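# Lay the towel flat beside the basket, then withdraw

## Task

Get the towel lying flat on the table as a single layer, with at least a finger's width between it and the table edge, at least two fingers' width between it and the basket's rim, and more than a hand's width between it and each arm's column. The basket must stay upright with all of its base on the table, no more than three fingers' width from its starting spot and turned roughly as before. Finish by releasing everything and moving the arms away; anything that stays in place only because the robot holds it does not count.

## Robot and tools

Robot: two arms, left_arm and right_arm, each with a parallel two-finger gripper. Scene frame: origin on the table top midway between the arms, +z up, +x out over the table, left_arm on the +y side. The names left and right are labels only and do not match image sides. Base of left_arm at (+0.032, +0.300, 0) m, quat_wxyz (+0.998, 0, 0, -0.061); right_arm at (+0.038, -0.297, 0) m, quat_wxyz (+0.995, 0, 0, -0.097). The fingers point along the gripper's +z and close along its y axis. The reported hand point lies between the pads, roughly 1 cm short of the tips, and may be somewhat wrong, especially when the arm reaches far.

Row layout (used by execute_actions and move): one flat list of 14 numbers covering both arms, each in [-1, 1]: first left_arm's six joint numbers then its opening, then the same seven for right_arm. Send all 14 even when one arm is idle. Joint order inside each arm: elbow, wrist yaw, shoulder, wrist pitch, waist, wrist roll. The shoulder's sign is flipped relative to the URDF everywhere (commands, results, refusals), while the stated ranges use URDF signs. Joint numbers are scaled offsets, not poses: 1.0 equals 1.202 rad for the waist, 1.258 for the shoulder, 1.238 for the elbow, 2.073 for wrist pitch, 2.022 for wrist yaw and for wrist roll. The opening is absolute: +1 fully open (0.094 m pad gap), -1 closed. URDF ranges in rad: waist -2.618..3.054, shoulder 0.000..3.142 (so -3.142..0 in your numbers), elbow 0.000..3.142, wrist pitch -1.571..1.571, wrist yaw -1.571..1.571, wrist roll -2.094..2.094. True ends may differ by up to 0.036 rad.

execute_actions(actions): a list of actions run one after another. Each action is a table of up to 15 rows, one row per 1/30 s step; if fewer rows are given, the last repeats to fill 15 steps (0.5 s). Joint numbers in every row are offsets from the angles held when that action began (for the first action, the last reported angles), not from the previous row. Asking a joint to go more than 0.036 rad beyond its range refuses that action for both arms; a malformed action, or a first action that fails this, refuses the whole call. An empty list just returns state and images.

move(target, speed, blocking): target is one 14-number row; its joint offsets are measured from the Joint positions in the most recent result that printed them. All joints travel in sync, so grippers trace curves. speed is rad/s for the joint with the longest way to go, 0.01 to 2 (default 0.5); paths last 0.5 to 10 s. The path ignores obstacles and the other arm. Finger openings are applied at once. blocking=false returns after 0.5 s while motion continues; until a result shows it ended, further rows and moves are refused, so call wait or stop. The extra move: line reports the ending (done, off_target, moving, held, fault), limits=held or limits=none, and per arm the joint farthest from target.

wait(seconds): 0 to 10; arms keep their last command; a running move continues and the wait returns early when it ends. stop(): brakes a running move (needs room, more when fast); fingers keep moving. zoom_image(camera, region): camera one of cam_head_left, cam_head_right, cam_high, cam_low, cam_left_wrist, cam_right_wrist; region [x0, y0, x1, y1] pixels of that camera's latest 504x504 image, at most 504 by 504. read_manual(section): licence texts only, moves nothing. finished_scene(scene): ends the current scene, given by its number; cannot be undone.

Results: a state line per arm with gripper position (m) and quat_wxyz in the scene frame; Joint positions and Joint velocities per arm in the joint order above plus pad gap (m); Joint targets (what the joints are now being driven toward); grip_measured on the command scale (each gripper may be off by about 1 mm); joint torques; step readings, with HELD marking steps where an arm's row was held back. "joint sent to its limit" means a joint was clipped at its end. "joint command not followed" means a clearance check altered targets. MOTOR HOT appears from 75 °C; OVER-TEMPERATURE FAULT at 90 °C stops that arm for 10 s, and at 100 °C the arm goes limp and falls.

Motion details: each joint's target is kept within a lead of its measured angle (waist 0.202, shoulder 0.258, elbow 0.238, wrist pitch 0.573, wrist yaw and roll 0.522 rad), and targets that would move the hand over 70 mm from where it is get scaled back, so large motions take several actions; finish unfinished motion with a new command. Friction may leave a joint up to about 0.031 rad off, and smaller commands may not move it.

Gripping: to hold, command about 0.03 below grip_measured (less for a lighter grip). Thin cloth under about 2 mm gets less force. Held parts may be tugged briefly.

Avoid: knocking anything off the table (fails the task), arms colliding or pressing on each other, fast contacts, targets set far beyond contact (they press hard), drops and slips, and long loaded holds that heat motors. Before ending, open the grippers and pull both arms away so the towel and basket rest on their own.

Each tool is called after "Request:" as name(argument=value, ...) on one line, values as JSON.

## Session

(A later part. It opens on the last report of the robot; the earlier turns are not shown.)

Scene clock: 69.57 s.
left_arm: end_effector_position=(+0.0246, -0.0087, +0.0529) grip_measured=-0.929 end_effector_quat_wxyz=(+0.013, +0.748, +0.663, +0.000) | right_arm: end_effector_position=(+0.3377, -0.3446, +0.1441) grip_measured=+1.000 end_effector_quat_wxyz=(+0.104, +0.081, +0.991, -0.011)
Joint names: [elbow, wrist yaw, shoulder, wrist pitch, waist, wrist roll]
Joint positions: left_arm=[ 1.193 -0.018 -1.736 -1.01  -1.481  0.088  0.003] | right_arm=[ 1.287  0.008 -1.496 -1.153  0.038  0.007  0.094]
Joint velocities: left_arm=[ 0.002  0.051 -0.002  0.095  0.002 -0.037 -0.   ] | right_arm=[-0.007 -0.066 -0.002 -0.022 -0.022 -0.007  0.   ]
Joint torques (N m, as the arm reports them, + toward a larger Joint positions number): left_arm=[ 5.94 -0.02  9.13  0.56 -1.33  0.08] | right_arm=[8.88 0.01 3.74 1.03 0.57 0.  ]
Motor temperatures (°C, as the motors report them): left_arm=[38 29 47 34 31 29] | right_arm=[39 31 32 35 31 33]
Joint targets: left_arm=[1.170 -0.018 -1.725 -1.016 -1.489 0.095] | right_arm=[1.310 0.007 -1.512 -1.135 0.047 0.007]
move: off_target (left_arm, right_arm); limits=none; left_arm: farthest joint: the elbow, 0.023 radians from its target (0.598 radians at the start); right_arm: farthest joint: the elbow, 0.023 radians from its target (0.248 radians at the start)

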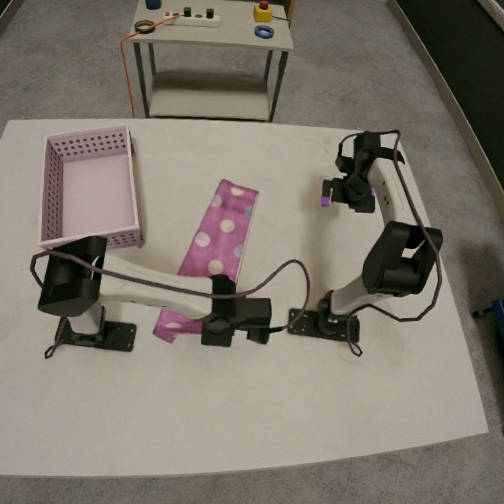

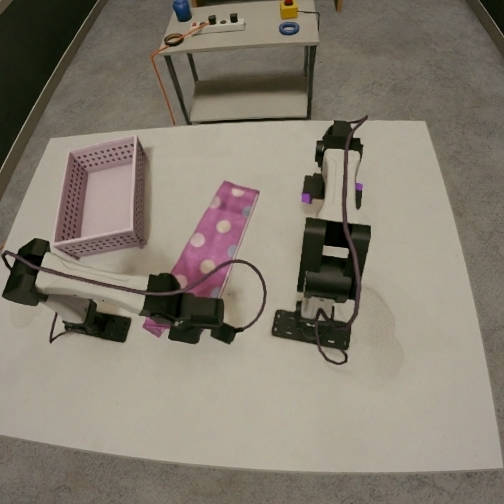

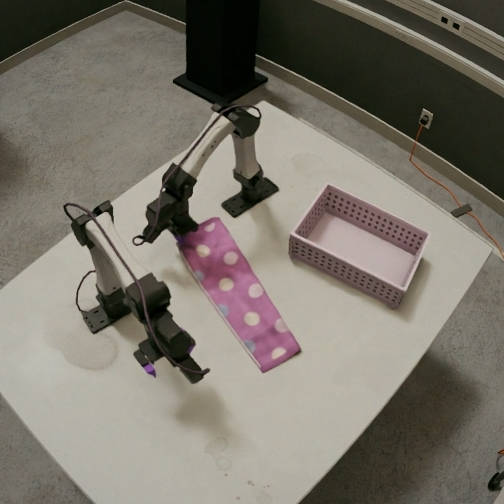

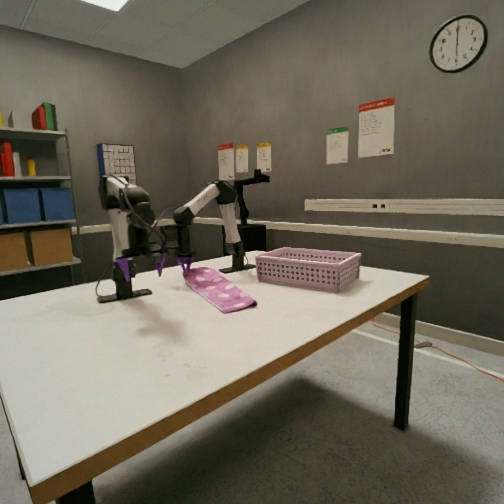

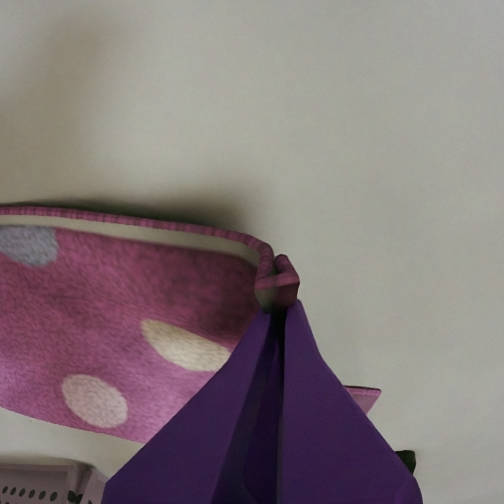

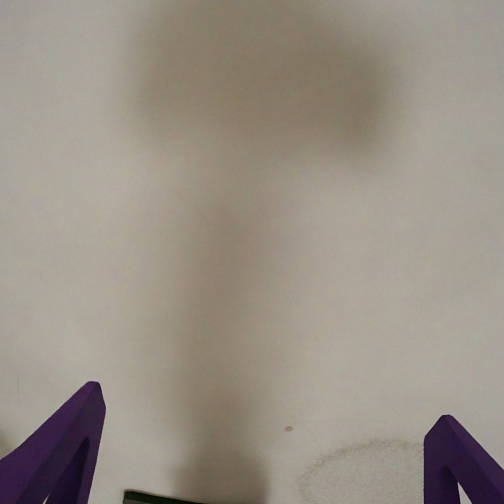

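Request:
move(target=[0,0,0,0,0,0,-1, 0.615,0,-0.645,-0.08,0.44,-0.45,0.2], speed=0.7)

Scene clock: 76.43 s.
left_arm: end_effector_position=(+0.0246, -0.0087, +0.0529) grip_measured=-0.929 end_effector_quat_wxyz=(+0.013, +0.749, +0.663, +0.000) | right_arm: end_effector_position=(+0.4547, -0.1340, +0.0555) grip_measured=+0.202 end_effector_quat_wxyz=(-0.003, -0.594, +0.805, -0.003)
Joint names: [elbow, wrist yaw, shoulder, wrist pitch, waist, wrist roll]
Joint positions: left_arm=[ 1.193 -0.018 -1.736 -1.01  -1.481  0.089  0.003] | right_arm=[ 2.027  0.008 -2.302 -1.301  0.569 -0.897  0.056]
Joint velocities: left_arm=[-0.017 -0.022  0.012 -0.022  0.012  0.022  0.   ] | right_arm=[-0.012  0.037  0.022  0.037 -0.002 -0.081  0.001]
Joint torques (N m, as the arm reports them, + toward a larger Joint positions number): left_arm=[ 7.72 -0.01  8.35  0.62 -0.7   0.01] | right_arm=[ 8.26 -0.06 10.2   0.08 -0.06 -0.06]
Motor temperatures (°C, as the motors report them): left_arm=[38 29 46 34 31 29] | right_arm=[40 31 33 35 31 33]
Joint targets: left_arm=[1.193 -0.018 -1.736 -1.010 -1.481 0.088] | right_arm=[2.048 0.008 -2.308 -1.319 0.567 -0.903]
move: off_target (right_arm); limits=none; left_arm: farthest joint: the wrist roll, 0.001 radians from its target (0.001 radians at the start); right_arm: farthest joint: the elbow, 0.021 radians from its target (0.761 radians at the start)

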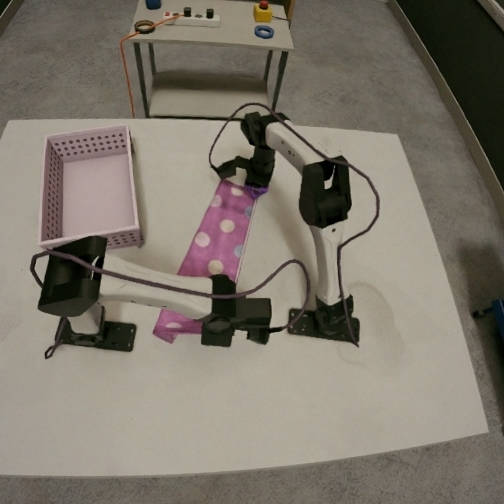

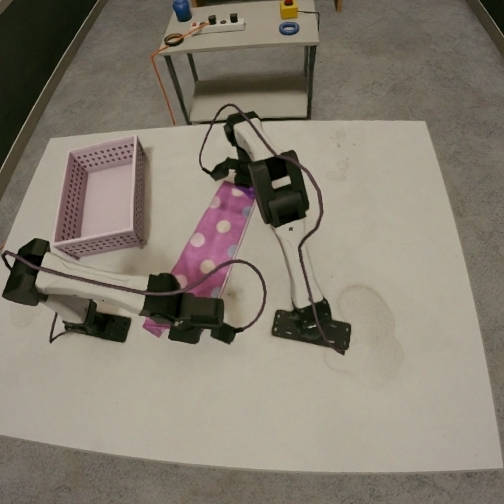

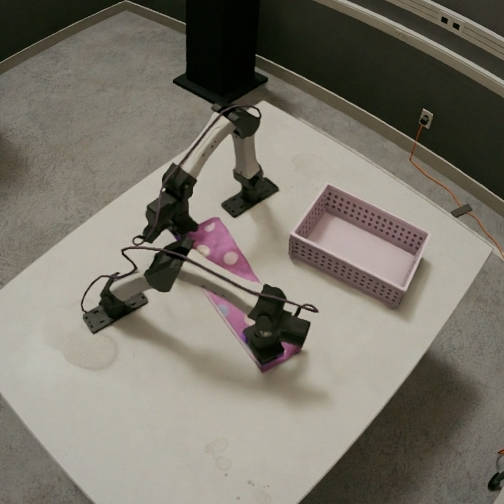

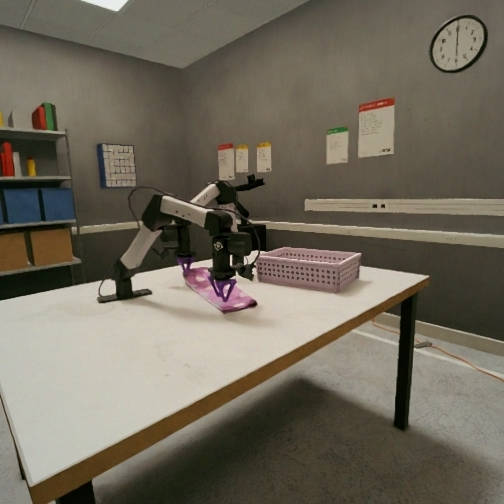

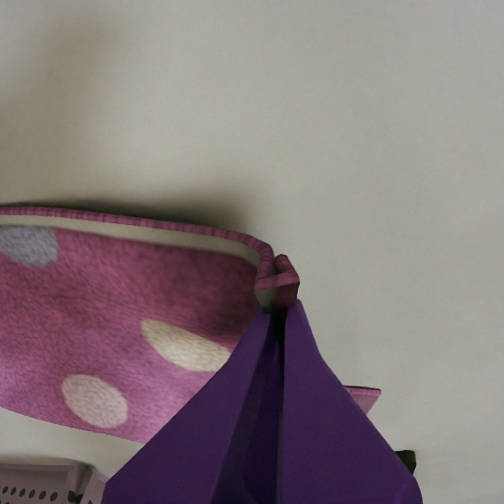

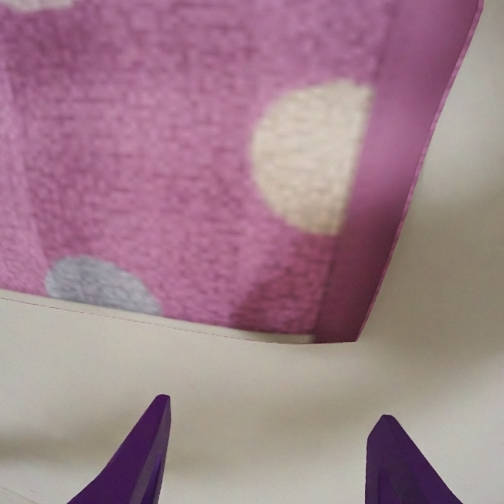

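Lower partway, slightly +y.

Request:
move(target=[0,0,0,0,0,0,-1, 0,0,-0.055,0.04,0.03,0,0.2], speed=0.2)

Scene clock: 79.90 s.
left_arm: end_effector_position=(+0.0246, -0.0087, +0.0529) grip_measured=-0.929 end_effector_quat_wxyz=(+0.013, +0.749, +0.663, +0.000) | right_arm: end_effector_position=(+0.4605, -0.1176, +0.0292) grip_measured=+0.202 end_effector_quat_wxyz=(+0.002, +0.605, -0.796, +0.004)
Joint names: [elbow, wrist yaw, shoulder, wrist pitch, waist, wrist roll]
Joint positions: left_arm=[ 1.193 -0.018 -1.736 -1.01  -1.481  0.089  0.003] | right_arm=[ 2.027  0.008 -2.362 -1.237  0.597 -0.897  0.056]
Joint velocities: left_arm=[ 0.007 -0.037  0.017  0.037  0.017  0.007  0.   ] | right_arm=[-0.002 -0.022  0.002  0.037 -0.002 -0.007 -0.001]
Joint torques (N m, as the arm reports them, + toward a larger Joint positions number): left_arm=[ 7.72 -0.01  8.35  0.62 -0.7   0.02] | right_arm=[ 6.68 -0.06 10.35  0.49  0.54  0.  ]
Motor temperatures (°C, as the motors report them): left_arm=[38 29 46 34 31 29] | right_arm=[40 31 35 35 31 33]
Joint targets: left_arm=[1.193 -0.018 -1.736 -1.010 -1.481 0.089] | right_arm=[2.027 0.008 -2.371 -1.218 0.605 -0.896]
move: done; limits=none; left_arm: farthest joint: the waist, 0.000 radians from its target (0.000 radians at the start); right_arm: farthest joint: the wrist pitch, 0.019 radians from its target (0.083 radians at the start)

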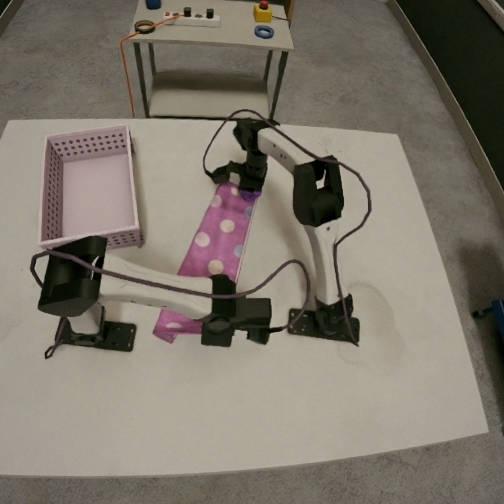

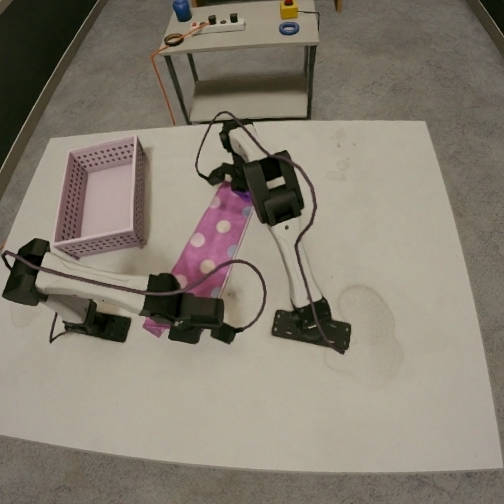

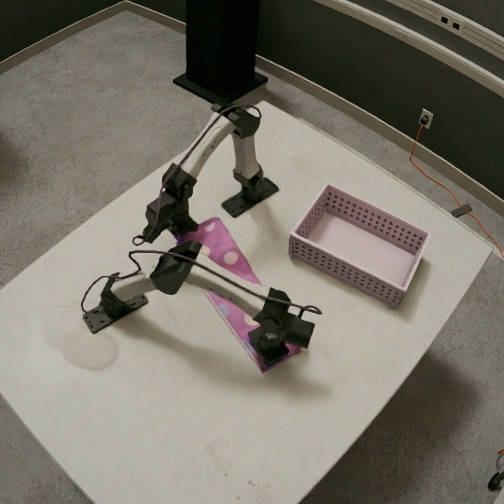

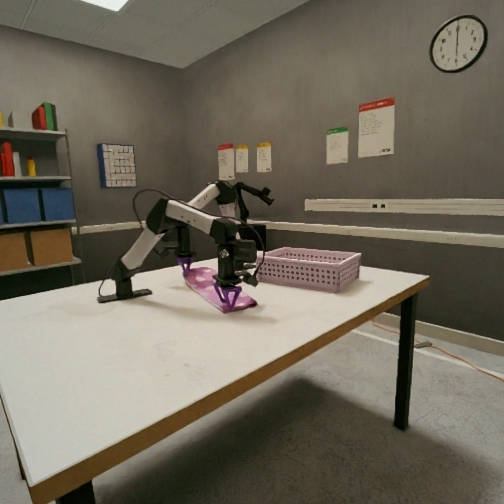

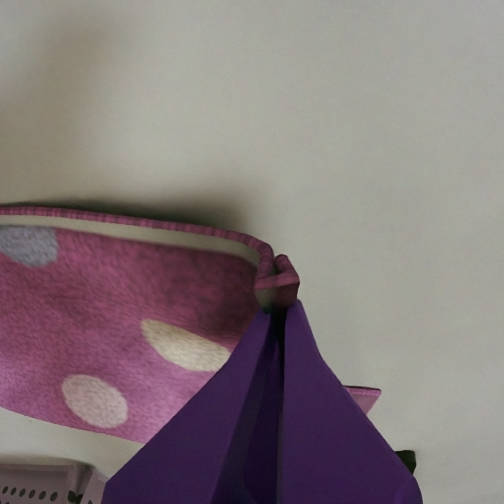

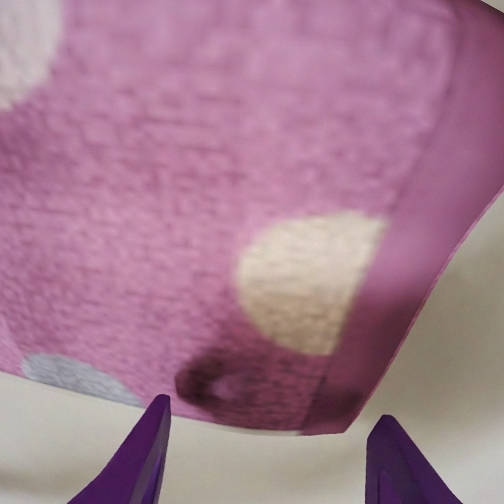

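Request:
execute_actions(actions=[[[0,0,0,0,0,0,-1,0,0,0,0.02,-0.028,0,0.2]],[[0,0,0,0,0,0,-1,0,0,-0.03,0,0,0,0.2]],[[0,0,0,0,0,0,-1,0,0,-0.03,0,0,0,0.2]]])

Scene clock: 86.10 s.
left_arm: end_effector_position=(+0.0246, -0.0087, +0.0529) grip_measured=-0.929 end_effector_quat_wxyz=(+0.013, +0.749, +0.663, +0.000) | right_arm: end_effector_position=(+0.4685, -0.1285, +0.0183) grip_measured=+0.202 end_effector_quat_wxyz=(-0.003, -0.594, +0.804, -0.003)
Joint names: [elbow, wrist yaw, shoulder, wrist pitch, waist, wrist roll]
Joint positions: left_arm=[ 1.193 -0.018 -1.736 -1.01  -1.481  0.089  0.003] | right_arm=[ 2.027  0.008 -2.387 -1.215  0.569 -0.897  0.056]
Joint velocities: left_arm=[ 0.007  0.066  0.007 -0.007  0.017 -0.022 -0.   ] | right_arm=[ 0.002  0.022 -0.012  0.022 -0.007  0.051 -0.001]
Joint torques (N m, as the arm reports them, + toward a larger Joint positions number): left_arm=[ 7.71 -0.01  8.35  0.62 -0.71  0.02] | right_arm=[ 6.65 -0.05  8.82  0.3   0.    0.  ]
Motor temperatures (°C, as the motors report them): left_arm=[38 29 45 33 30 29] | right_arm=[40 31 37 34 31 33]
Joint targets: left_arm=[1.193 -0.018 -1.736 -1.010 -1.481 0.089] | right_arm=[2.027 0.008 -2.422 -1.214 0.569 -0.897]
Step readings (joint positions; steps 1 to 15: 1st action; 16 to 30: 2nd action; 31 to 45: 3rd action):
0: left_arm=[1.193 -0.018 -1.736 -1.010 -1.481 0.089] | right_arm=[2.027 0.008 -2.362 -1.236 0.597 -0.897]
1: left_arm=[1.193 -0.018 -1.736 -1.010 -1.481 0.089] | right_arm=[2.027 0.008 -2.362 -1.234 0.595 -0.897]
2: left_arm=[1.193 -0.018 -1.736 -1.010 -1.481 0.089] | right_arm=[2.027 0.008 -2.362 -1.231 0.593 -0.897]
4: left_arm=[1.193 -0.018 -1.736 -1.010 -1.481 0.089] | right_arm=[2.027 0.008 -2.362 -1.224 0.584 -0.897]
8: left_arm=[1.193 -0.018 -1.736 -1.010 -1.481 0.089] | right_arm=[2.027 0.008 -2.362 -1.217 0.569 -0.897]
15: left_arm=[1.193 -0.018 -1.736 -1.010 -1.481 0.089] | right_arm=[2.027 0.008 -2.362 -1.214 0.569 -0.897]
16: left_arm=[1.193 -0.018 -1.736 -1.010 -1.481 0.089] | right_arm=[2.027 0.008 -2.364 -1.214 0.569 -0.897]
17: left_arm=[1.193 -0.018 -1.736 -1.010 -1.481 0.089] | right_arm=[2.027 0.008 -2.366 -1.214 0.569 -0.897]
19: left_arm=[1.193 -0.018 -1.736 -1.010 -1.481 0.089] | right_arm=[2.027 0.008 -2.375 -1.214 0.569 -0.897]
23: left_arm=[1.193 -0.018 -1.736 -1.010 -1.481 0.089] | right_arm=[2.027 0.008 -2.384 -1.214 0.569 -0.897]
30: left_arm=[1.193 -0.018 -1.736 -1.010 -1.481 0.089] | right_arm=[2.027 0.008 -2.384 -1.214 0.569 -0.897]
31: left_arm=[1.193 -0.018 -1.736 -1.010 -1.481 0.089] | right_arm=[2.027 0.008 -2.384 -1.214 0.569 -0.897]
32: left_arm=[1.193 -0.018 -1.736 -1.010 -1.481 0.089] | right_arm=[2.027 0.008 -2.384 -1.214 0.569 -0.897]
34: left_arm=[1.193 -0.018 -1.736 -1.010 -1.481 0.089] | right_arm=[2.027 0.008 -2.386 -1.214 0.569 -0.897]
38: left_arm=[1.193 -0.018 -1.736 -1.010 -1.481 0.089] | right_arm=[2.027 0.008 -2.387 -1.215 0.569 -0.897]
45: Joint positions above

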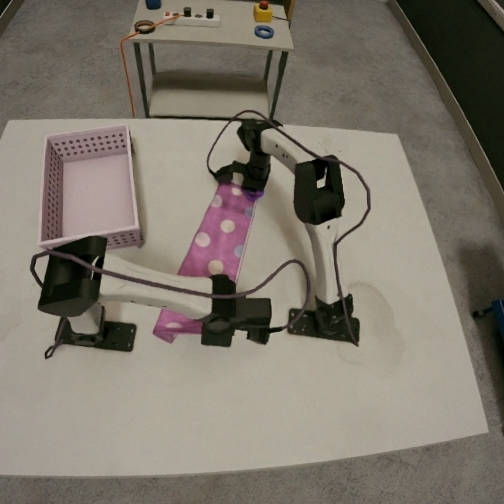

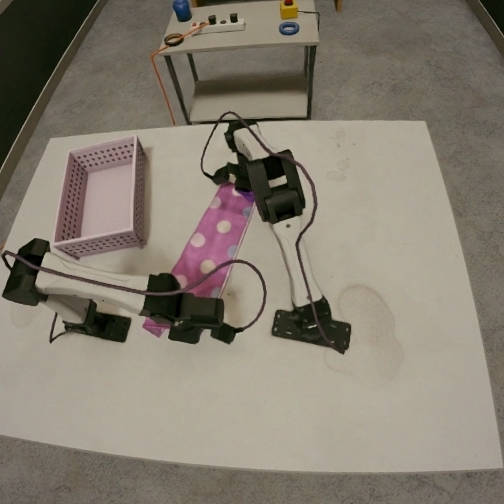

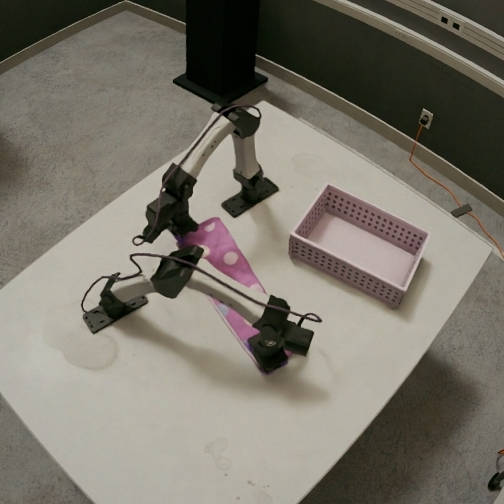

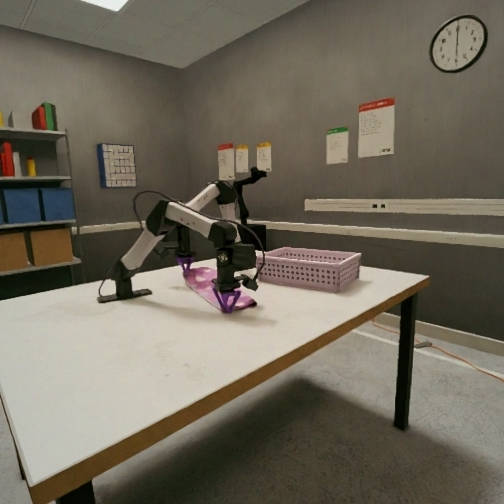

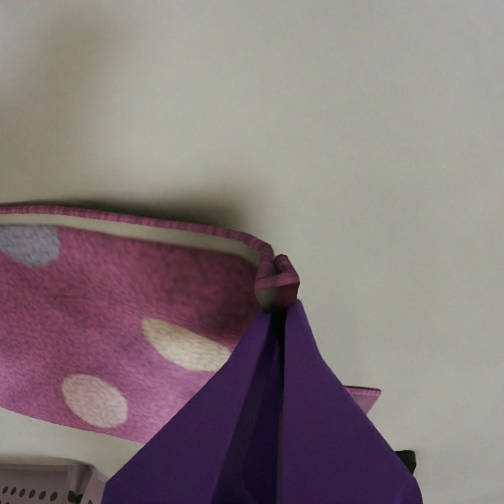

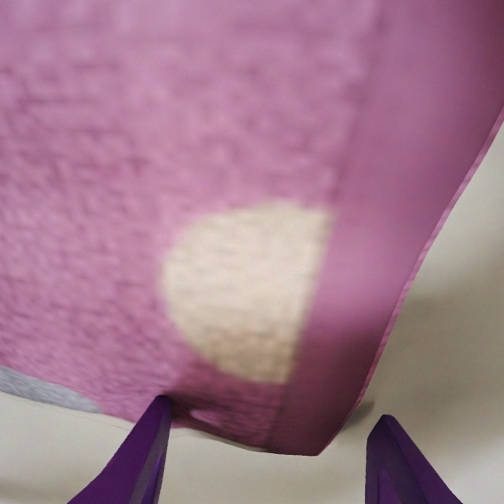

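Give slack with the left waist while closing.

Request:
execute_actions(actions=[[[0,0,0,0,0.04,0,-1,0,0,-0.03,0,0,0,-0.4]],[[0,0,0,0,0.04,0,-1,0,0,-0.03,0,0,0,-1]],[[0,0,0,0,0,0,-1,0,0,0.07,0,0,0,-1]]])

Scene clock: 90.43 s.
left_arm: end_effector_position=(+0.0501, -0.0082, +0.0529) grip_measured=-0.929 end_effector_quat_wxyz=(+0.012, +0.720, +0.694, +0.000) | right_arm: end_effector_position=(+0.4717, -0.1261, +0.0546) grip_measured=-0.908 end_effector_quat_wxyz=(+0.033, -0.594, +0.804, -0.010)
Joint names: [elbow, wrist yaw, shoulder, wrist pitch, waist, wrist roll]
Joint positions: left_arm=[ 1.193 -0.016 -1.736 -1.01  -1.397  0.089  0.003] | right_arm=[ 2.027  0.001 -2.305 -1.224  0.569 -0.897  0.004]
Joint velocities: left_arm=[-0.002  0.037  0.012 -0.037 -0.002 -0.051  0.001] | right_arm=[-0.002  0.022  0.017  0.007 -0.007  0.051  0.   ]
Joint torques (N m, as the arm reports them, + toward a larger Joint positions number): left_arm=[ 7.71 -0.01  8.35  0.62 -0.71  0.02] | right_arm=[ 6.81 -0.06 11.12  0.45  0.01  0.  ]
Motor temperatures (°C, as the motors report them): left_arm=[38 29 45 33 30 29] | right_arm=[40 31 39 34 31 33]
Joint targets: left_arm=[1.193 -0.016 -1.736 -1.010 -1.397 0.089] | right_arm=[2.027 0.001 -2.299 -1.223 0.569 -0.897]
Step readings (joint positions; steps 1 to 15: 1st action; 16 to 30: 2nd action; 31 to 45: 3rd action):
0: left_arm=[1.193 -0.018 -1.736 -1.010 -1.481 0.089] | right_arm=[2.027 0.008 -2.387 -1.215 0.569 -0.897]
1: left_arm=[1.193 -0.017 -1.736 -1.010 -1.478 0.089] | right_arm=[2.027 0.008 -2.387 -1.215 0.569 -0.897]
2: left_arm=[1.193 -0.017 -1.736 -1.010 -1.470 0.089] | right_arm=[2.027 0.006 -2.387 -1.218 0.569 -0.897]
4: left_arm=[1.193 -0.017 -1.736 -1.010 -1.450 0.089] | right_arm=[2.027 0.003 -2.387 -1.220 0.569 -0.897]
8: left_arm=[1.193 -0.017 -1.736 -1.010 -1.439 0.089] | right_arm=[2.027 0.003 -2.387 -1.220 0.569 -0.897]
15: left_arm=[1.193 -0.017 -1.736 -1.010 -1.439 0.089] | right_arm=[2.027 0.003 -2.387 -1.220 0.569 -0.897]
16: left_arm=[1.193 -0.016 -1.736 -1.010 -1.435 0.089] | right_arm=[2.027 0.002 -2.387 -1.220 0.569 -0.897]
17: left_arm=[1.193 -0.016 -1.736 -1.010 -1.428 0.089] | right_arm=[2.027 0.002 -2.387 -1.222 0.569 -0.897]
19: left_arm=[1.193 -0.016 -1.736 -1.010 -1.408 0.089] | right_arm=[2.027 0.001 -2.387 -1.223 0.569 -0.897]
23: left_arm=[1.193 -0.016 -1.736 -1.010 -1.397 0.089] | right_arm=[2.027 0.001 -2.387 -1.223 0.569 -0.897]
30: left_arm=[1.193 -0.016 -1.736 -1.010 -1.397 0.089] | right_arm=[2.027 0.001 -2.387 -1.223 0.569 -0.897]
31: left_arm=[1.193 -0.016 -1.736 -1.010 -1.397 0.089] | right_arm=[2.027 0.001 -2.381 -1.223 0.569 -0.897]
32: left_arm=[1.193 -0.016 -1.736 -1.010 -1.397 0.089] | right_arm=[2.027 0.001 -2.373 -1.224 0.569 -0.897]
34: left_arm=[1.193 -0.016 -1.736 -1.010 -1.397 0.089] | right_arm=[2.027 0.001 -2.346 -1.224 0.569 -0.897]
38: left_arm=[1.193 -0.016 -1.736 -1.010 -1.397 0.089] | right_arm=[2.027 0.001 -2.307 -1.224 0.569 -0.897]
45: Joint positions above

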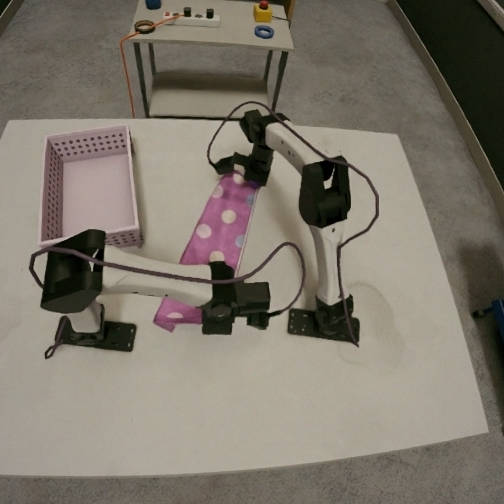

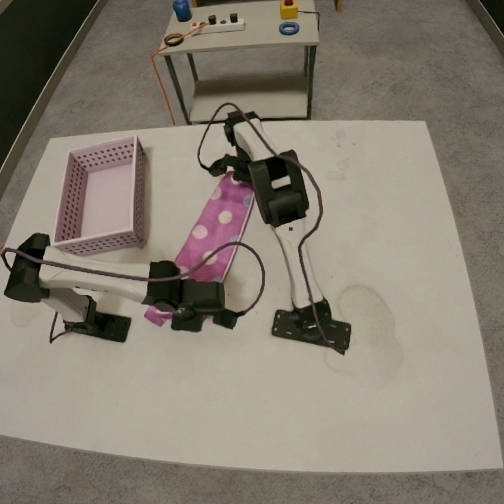

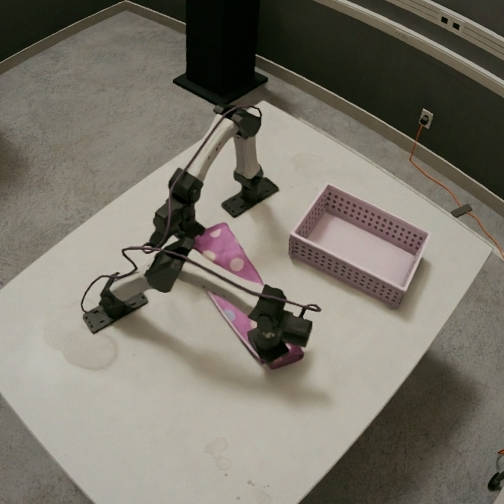

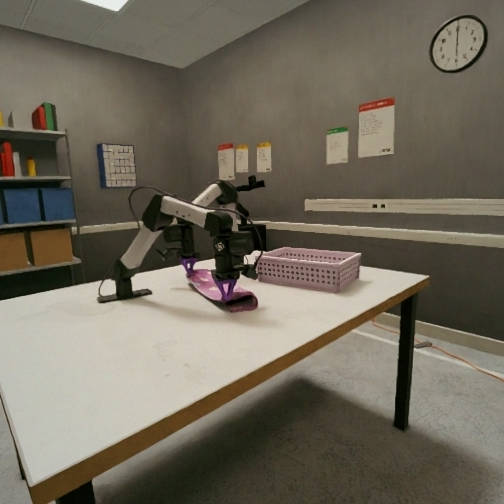

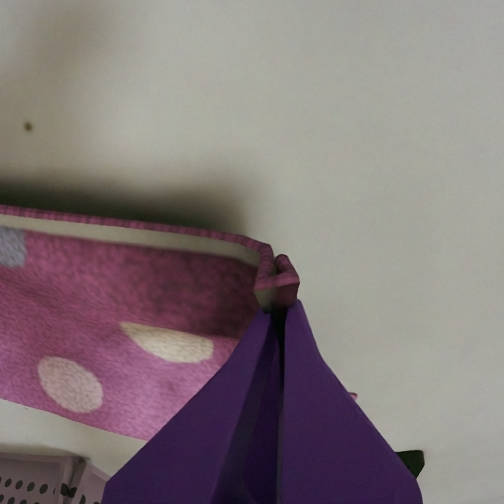

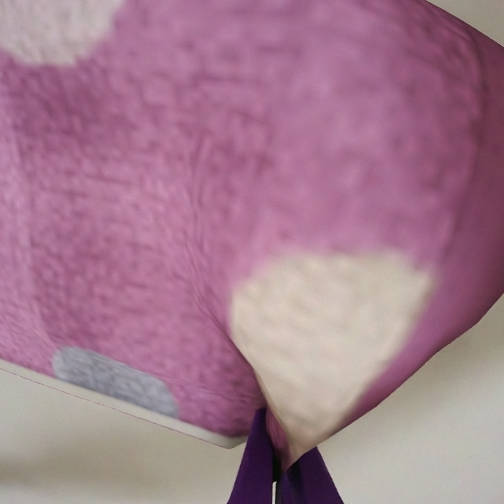

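Request:
move(target=[0.54,0,0.047,-0.078,0.722,0.846,-1, 0.115,0,0.304,-0.005,-0.443,0.206,-1], speed=0.5)

Scene clock: 106.67 s.
left_arm: end_effector_position=(+0.3624, +0.0460, +0.2679) grip_measured=-0.929 end_effector_quat_wxyz=(+0.236, +0.902, +0.325, +0.159) | right_arm: end_effector_position=(+0.5050, -0.3657, +0.2592) grip_measured=-0.908 end_effector_quat_wxyz=(+0.258, -0.163, +0.948, -0.085)
Joint names: [elbow, wrist yaw, shoulder, wrist pitch, waist, wrist roll]
Joint positions: left_arm=[ 1.845 -0.016 -1.686 -1.153 -0.539  1.794  0.003] | right_arm=[ 2.149  0.001 -1.942 -1.227  0.047 -0.487  0.004]
Joint velocities: left_arm=[-0.002 -0.007  0.017  0.037  0.007 -0.11  -0.   ] | right_arm=[ 0.012 -0.095 -0.002 -0.066  0.012  0.037  0.   ]
Joint torques (N m, as the arm reports them, + toward a larger Joint positions number): left_arm=[ 9.63  0.04  9.19  1.54 -0.06  0.02] | right_arm=[ 8.59 -0.03  9.58  1.39 -0.7   0.09]
Motor temperatures (°C, as the motors report them): left_arm=[39 29 44 33 30 29] | right_arm=[40 31 45 34 31 33]
Joint targets: left_arm=[1.861 -0.016 -1.677 -1.172 -0.530 1.799] | right_arm=[2.169 0.001 -1.922 -1.235 0.036 -0.481]
move: off_target (right_arm); limits=none; left_arm: farthest joint: the wrist pitch, 0.019 radians from its target (0.161 radians at the start); right_arm: farthest joint: the elbow, 0.021 radians from its target (0.142 radians at the start)

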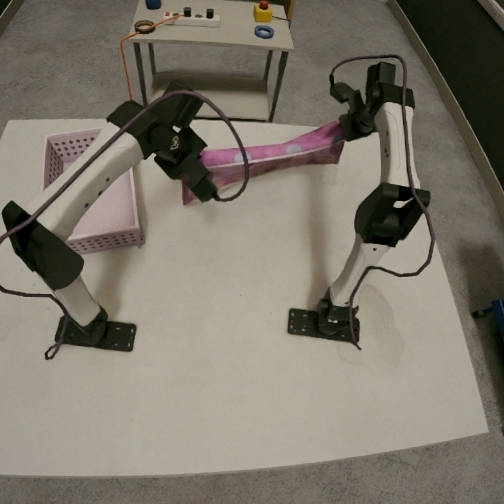

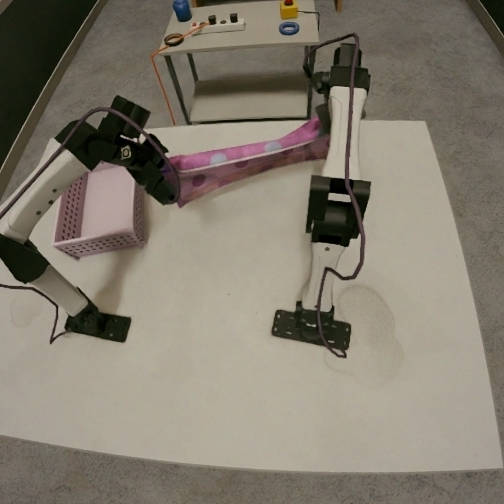

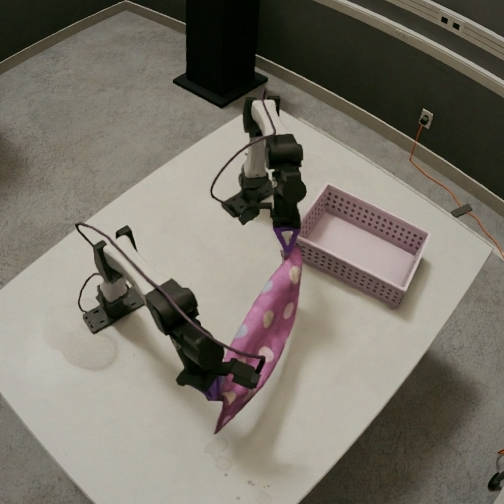

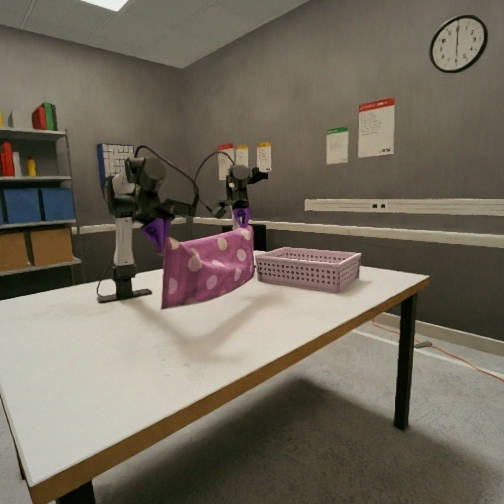

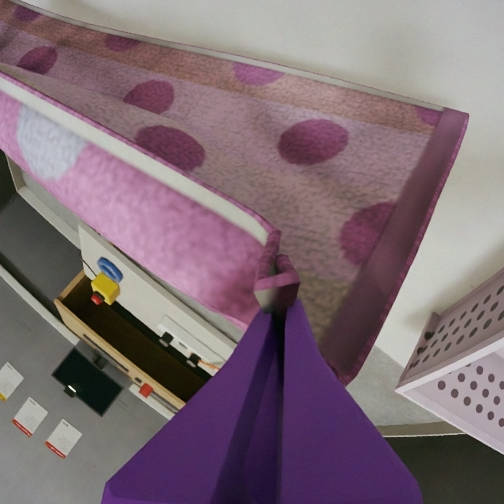

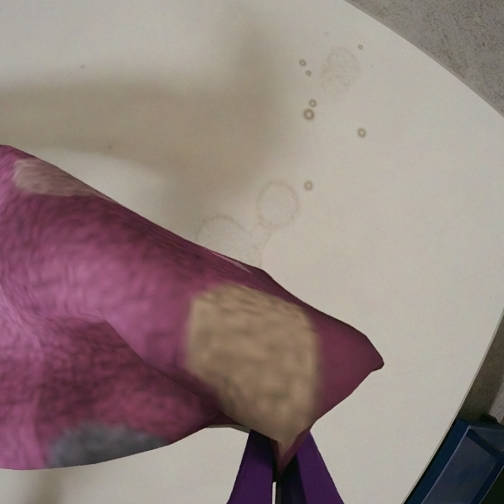

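Request:
move(target=[-0.395,0,0.046,0.076,-0.196,0,-1, -0.6,0,0.215,0.11,-0.119,-0.06,-1], speed=0.5)

Scene clock: 115.70 s.
left_arm: end_effector_position=(+0.2649, +0.0175, +0.1372) grip_measured=-0.929 end_effector_quat_wxyz=(+0.136, +0.962, +0.226, +0.075) | right_arm: end_effector_position=(+0.3953, -0.3987, +0.1294) grip_measured=-0.908 end_effector_quat_wxyz=(+0.122, -0.160, +0.978, -0.058)
Joint names: [elbow, wrist yaw, shoulder, wrist pitch, waist, wrist roll]
Joint positions: left_arm=[ 1.379 -0.016 -1.642 -0.997 -0.765  1.795  0.003] | right_arm=[ 1.421  0.001 -1.697 -1.022 -0.085 -0.602  0.004]
Joint velocities: left_arm=[ 0.022  0.022 -0.012 -0.007  0.002  0.007 -0.001] | right_arm=[ 0.002  0.007  0.022 -0.051  0.002 -0.037 -0.001]
Joint torques (N m, as the arm reports them, + toward a larger Joint positions number): left_arm=[ 6.74  0.05  9.19  1.19 -1.36 -0.01] | right_arm=[ 6.15 -0.04  8.21  1.18 -0.76 -0.04]
Motor temperatures (°C, as the motors report them): left_arm=[39 29 44 34 31 29] | right_arm=[41 31 47 35 31 33]
Joint targets: left_arm=[1.357 -0.016 -1.628 -0.995 -0.774 1.794] | right_arm=[1.406 0.001 -1.671 -0.999 -0.096 -0.608]
move: off_target (left_arm, right_arm); limits=none; left_arm: farthest joint: the elbow, 0.023 radians from its target (0.489 radians at the start); right_arm: farthest joint: the shoulder, 0.025 radians from its target (0.270 radians at the start)

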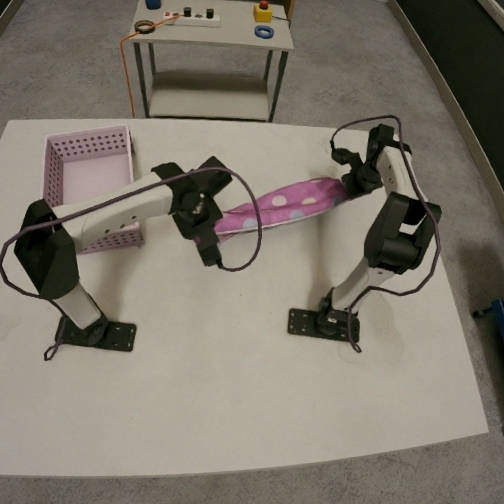

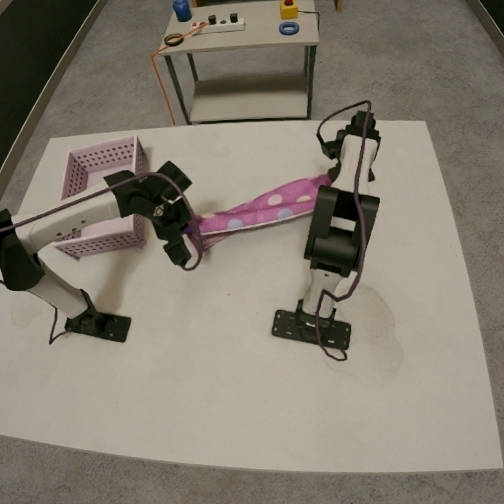

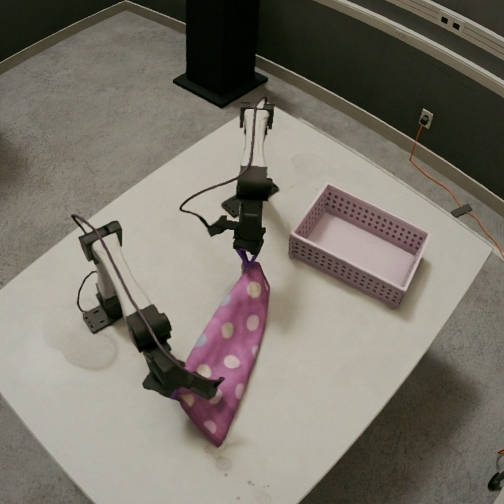

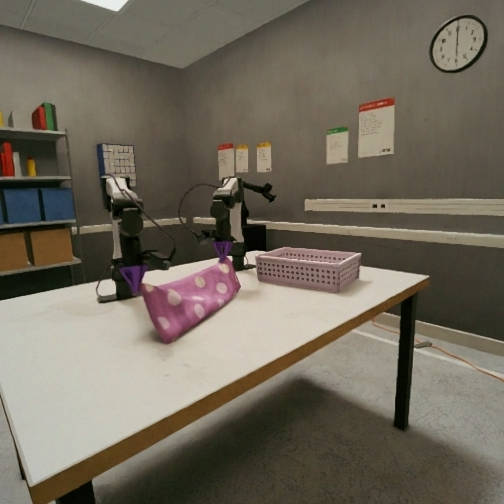

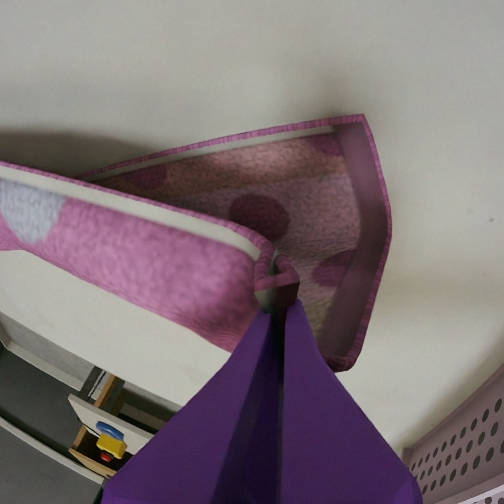

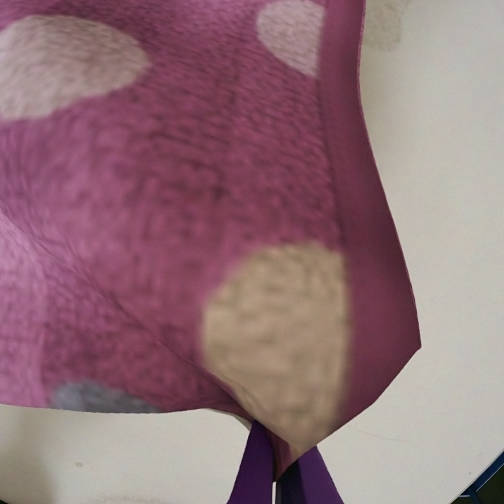

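Request:
move(target=[0.45,0,-0.16,-0.14,0.01,0.1,-1, -0.175,0,-0.085,0.02,-0.105,-0.03,-1], speed=0.4)

Scene clock: 125.90 s.
left_arm: end_effector_position=(+0.2980, -0.0231, +0.2254) grip_measured=-0.929 end_effector_quat_wxyz=(+0.163, +0.972, +0.130, +0.109) | right_arm: end_effector_position=(+0.3298, -0.4178, +0.0438) grip_measured=-0.908 end_effector_quat_wxyz=(-0.000, -0.131, +0.991, -0.000)
Joint names: [elbow, wrist yaw, shoulder, wrist pitch, waist, wrist roll]
Joint positions: left_arm=[ 1.919 -0.016 -1.823 -1.272 -0.765  1.991  0.003] | right_arm=[ 1.219  0.001 -1.789 -1.001 -0.2   -0.657  0.004]
Joint velocities: left_arm=[-0.017  0.007 -0.012 -0.037 -0.002  0.007  0.001] | right_arm=[-0.012 -0.007 -0.002  0.007 -0.012  0.022 -0.   ]
Joint torques (N m, as the arm reports them, + toward a larger Joint positions number): left_arm=[9.57 0.04 8.04 1.17 0.16 0.04] | right_arm=[ 5.24 -0.05  5.63  0.55 -0.75 -0.07]
Motor temperatures (°C, as the motors report them): left_arm=[39 29 44 34 31 29] | right_arm=[40 31 46 36 31 33]
Joint targets: left_arm=[1.936 -0.016 -1.843 -1.287 -0.753 1.997] | right_arm=[1.204 0.001 -1.804 -0.981 -0.211 -0.663]
move: off_target (left_arm, right_arm); limits=none; left_arm: farthest joint: the shoulder, 0.021 radians from its target (0.202 radians at the start); right_arm: farthest joint: the wrist pitch, 0.021 radians from its target (0.041 radians at the start)

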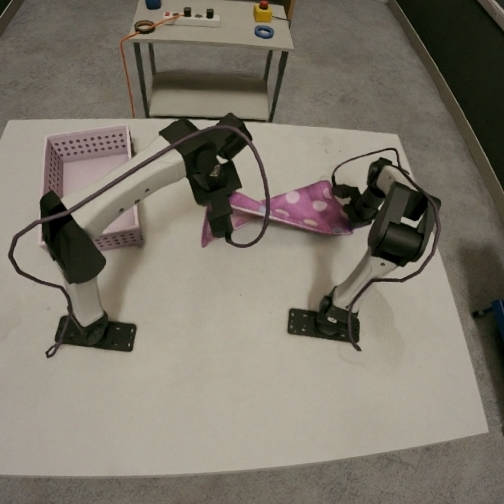

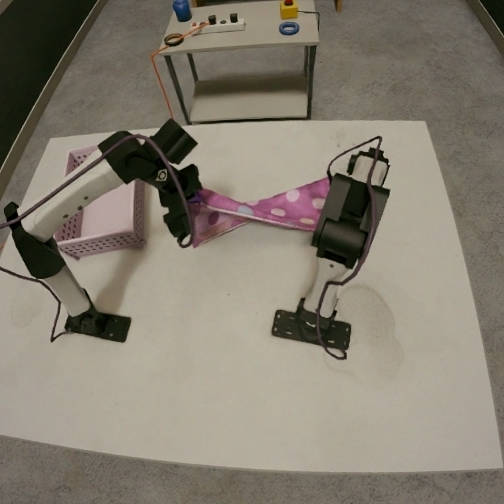

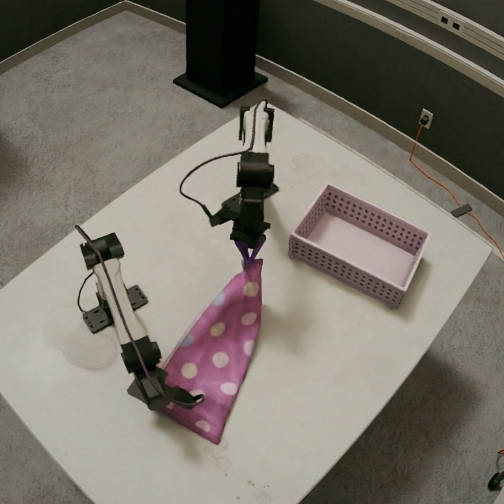

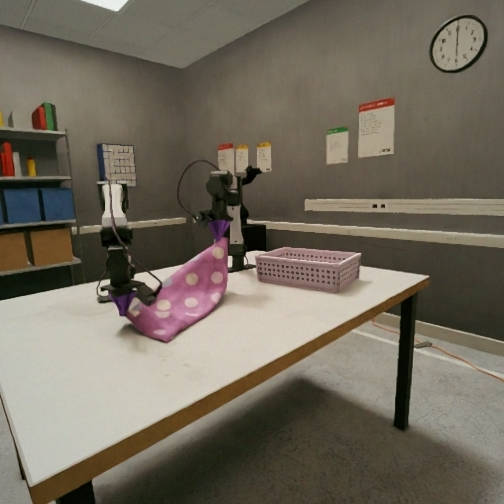

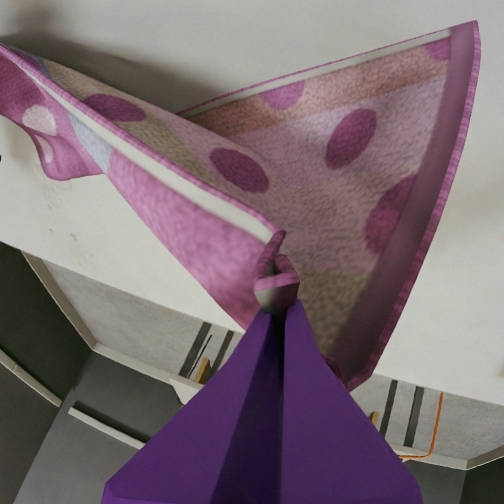

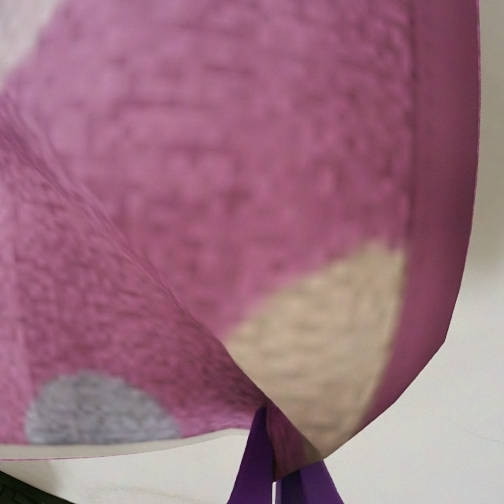

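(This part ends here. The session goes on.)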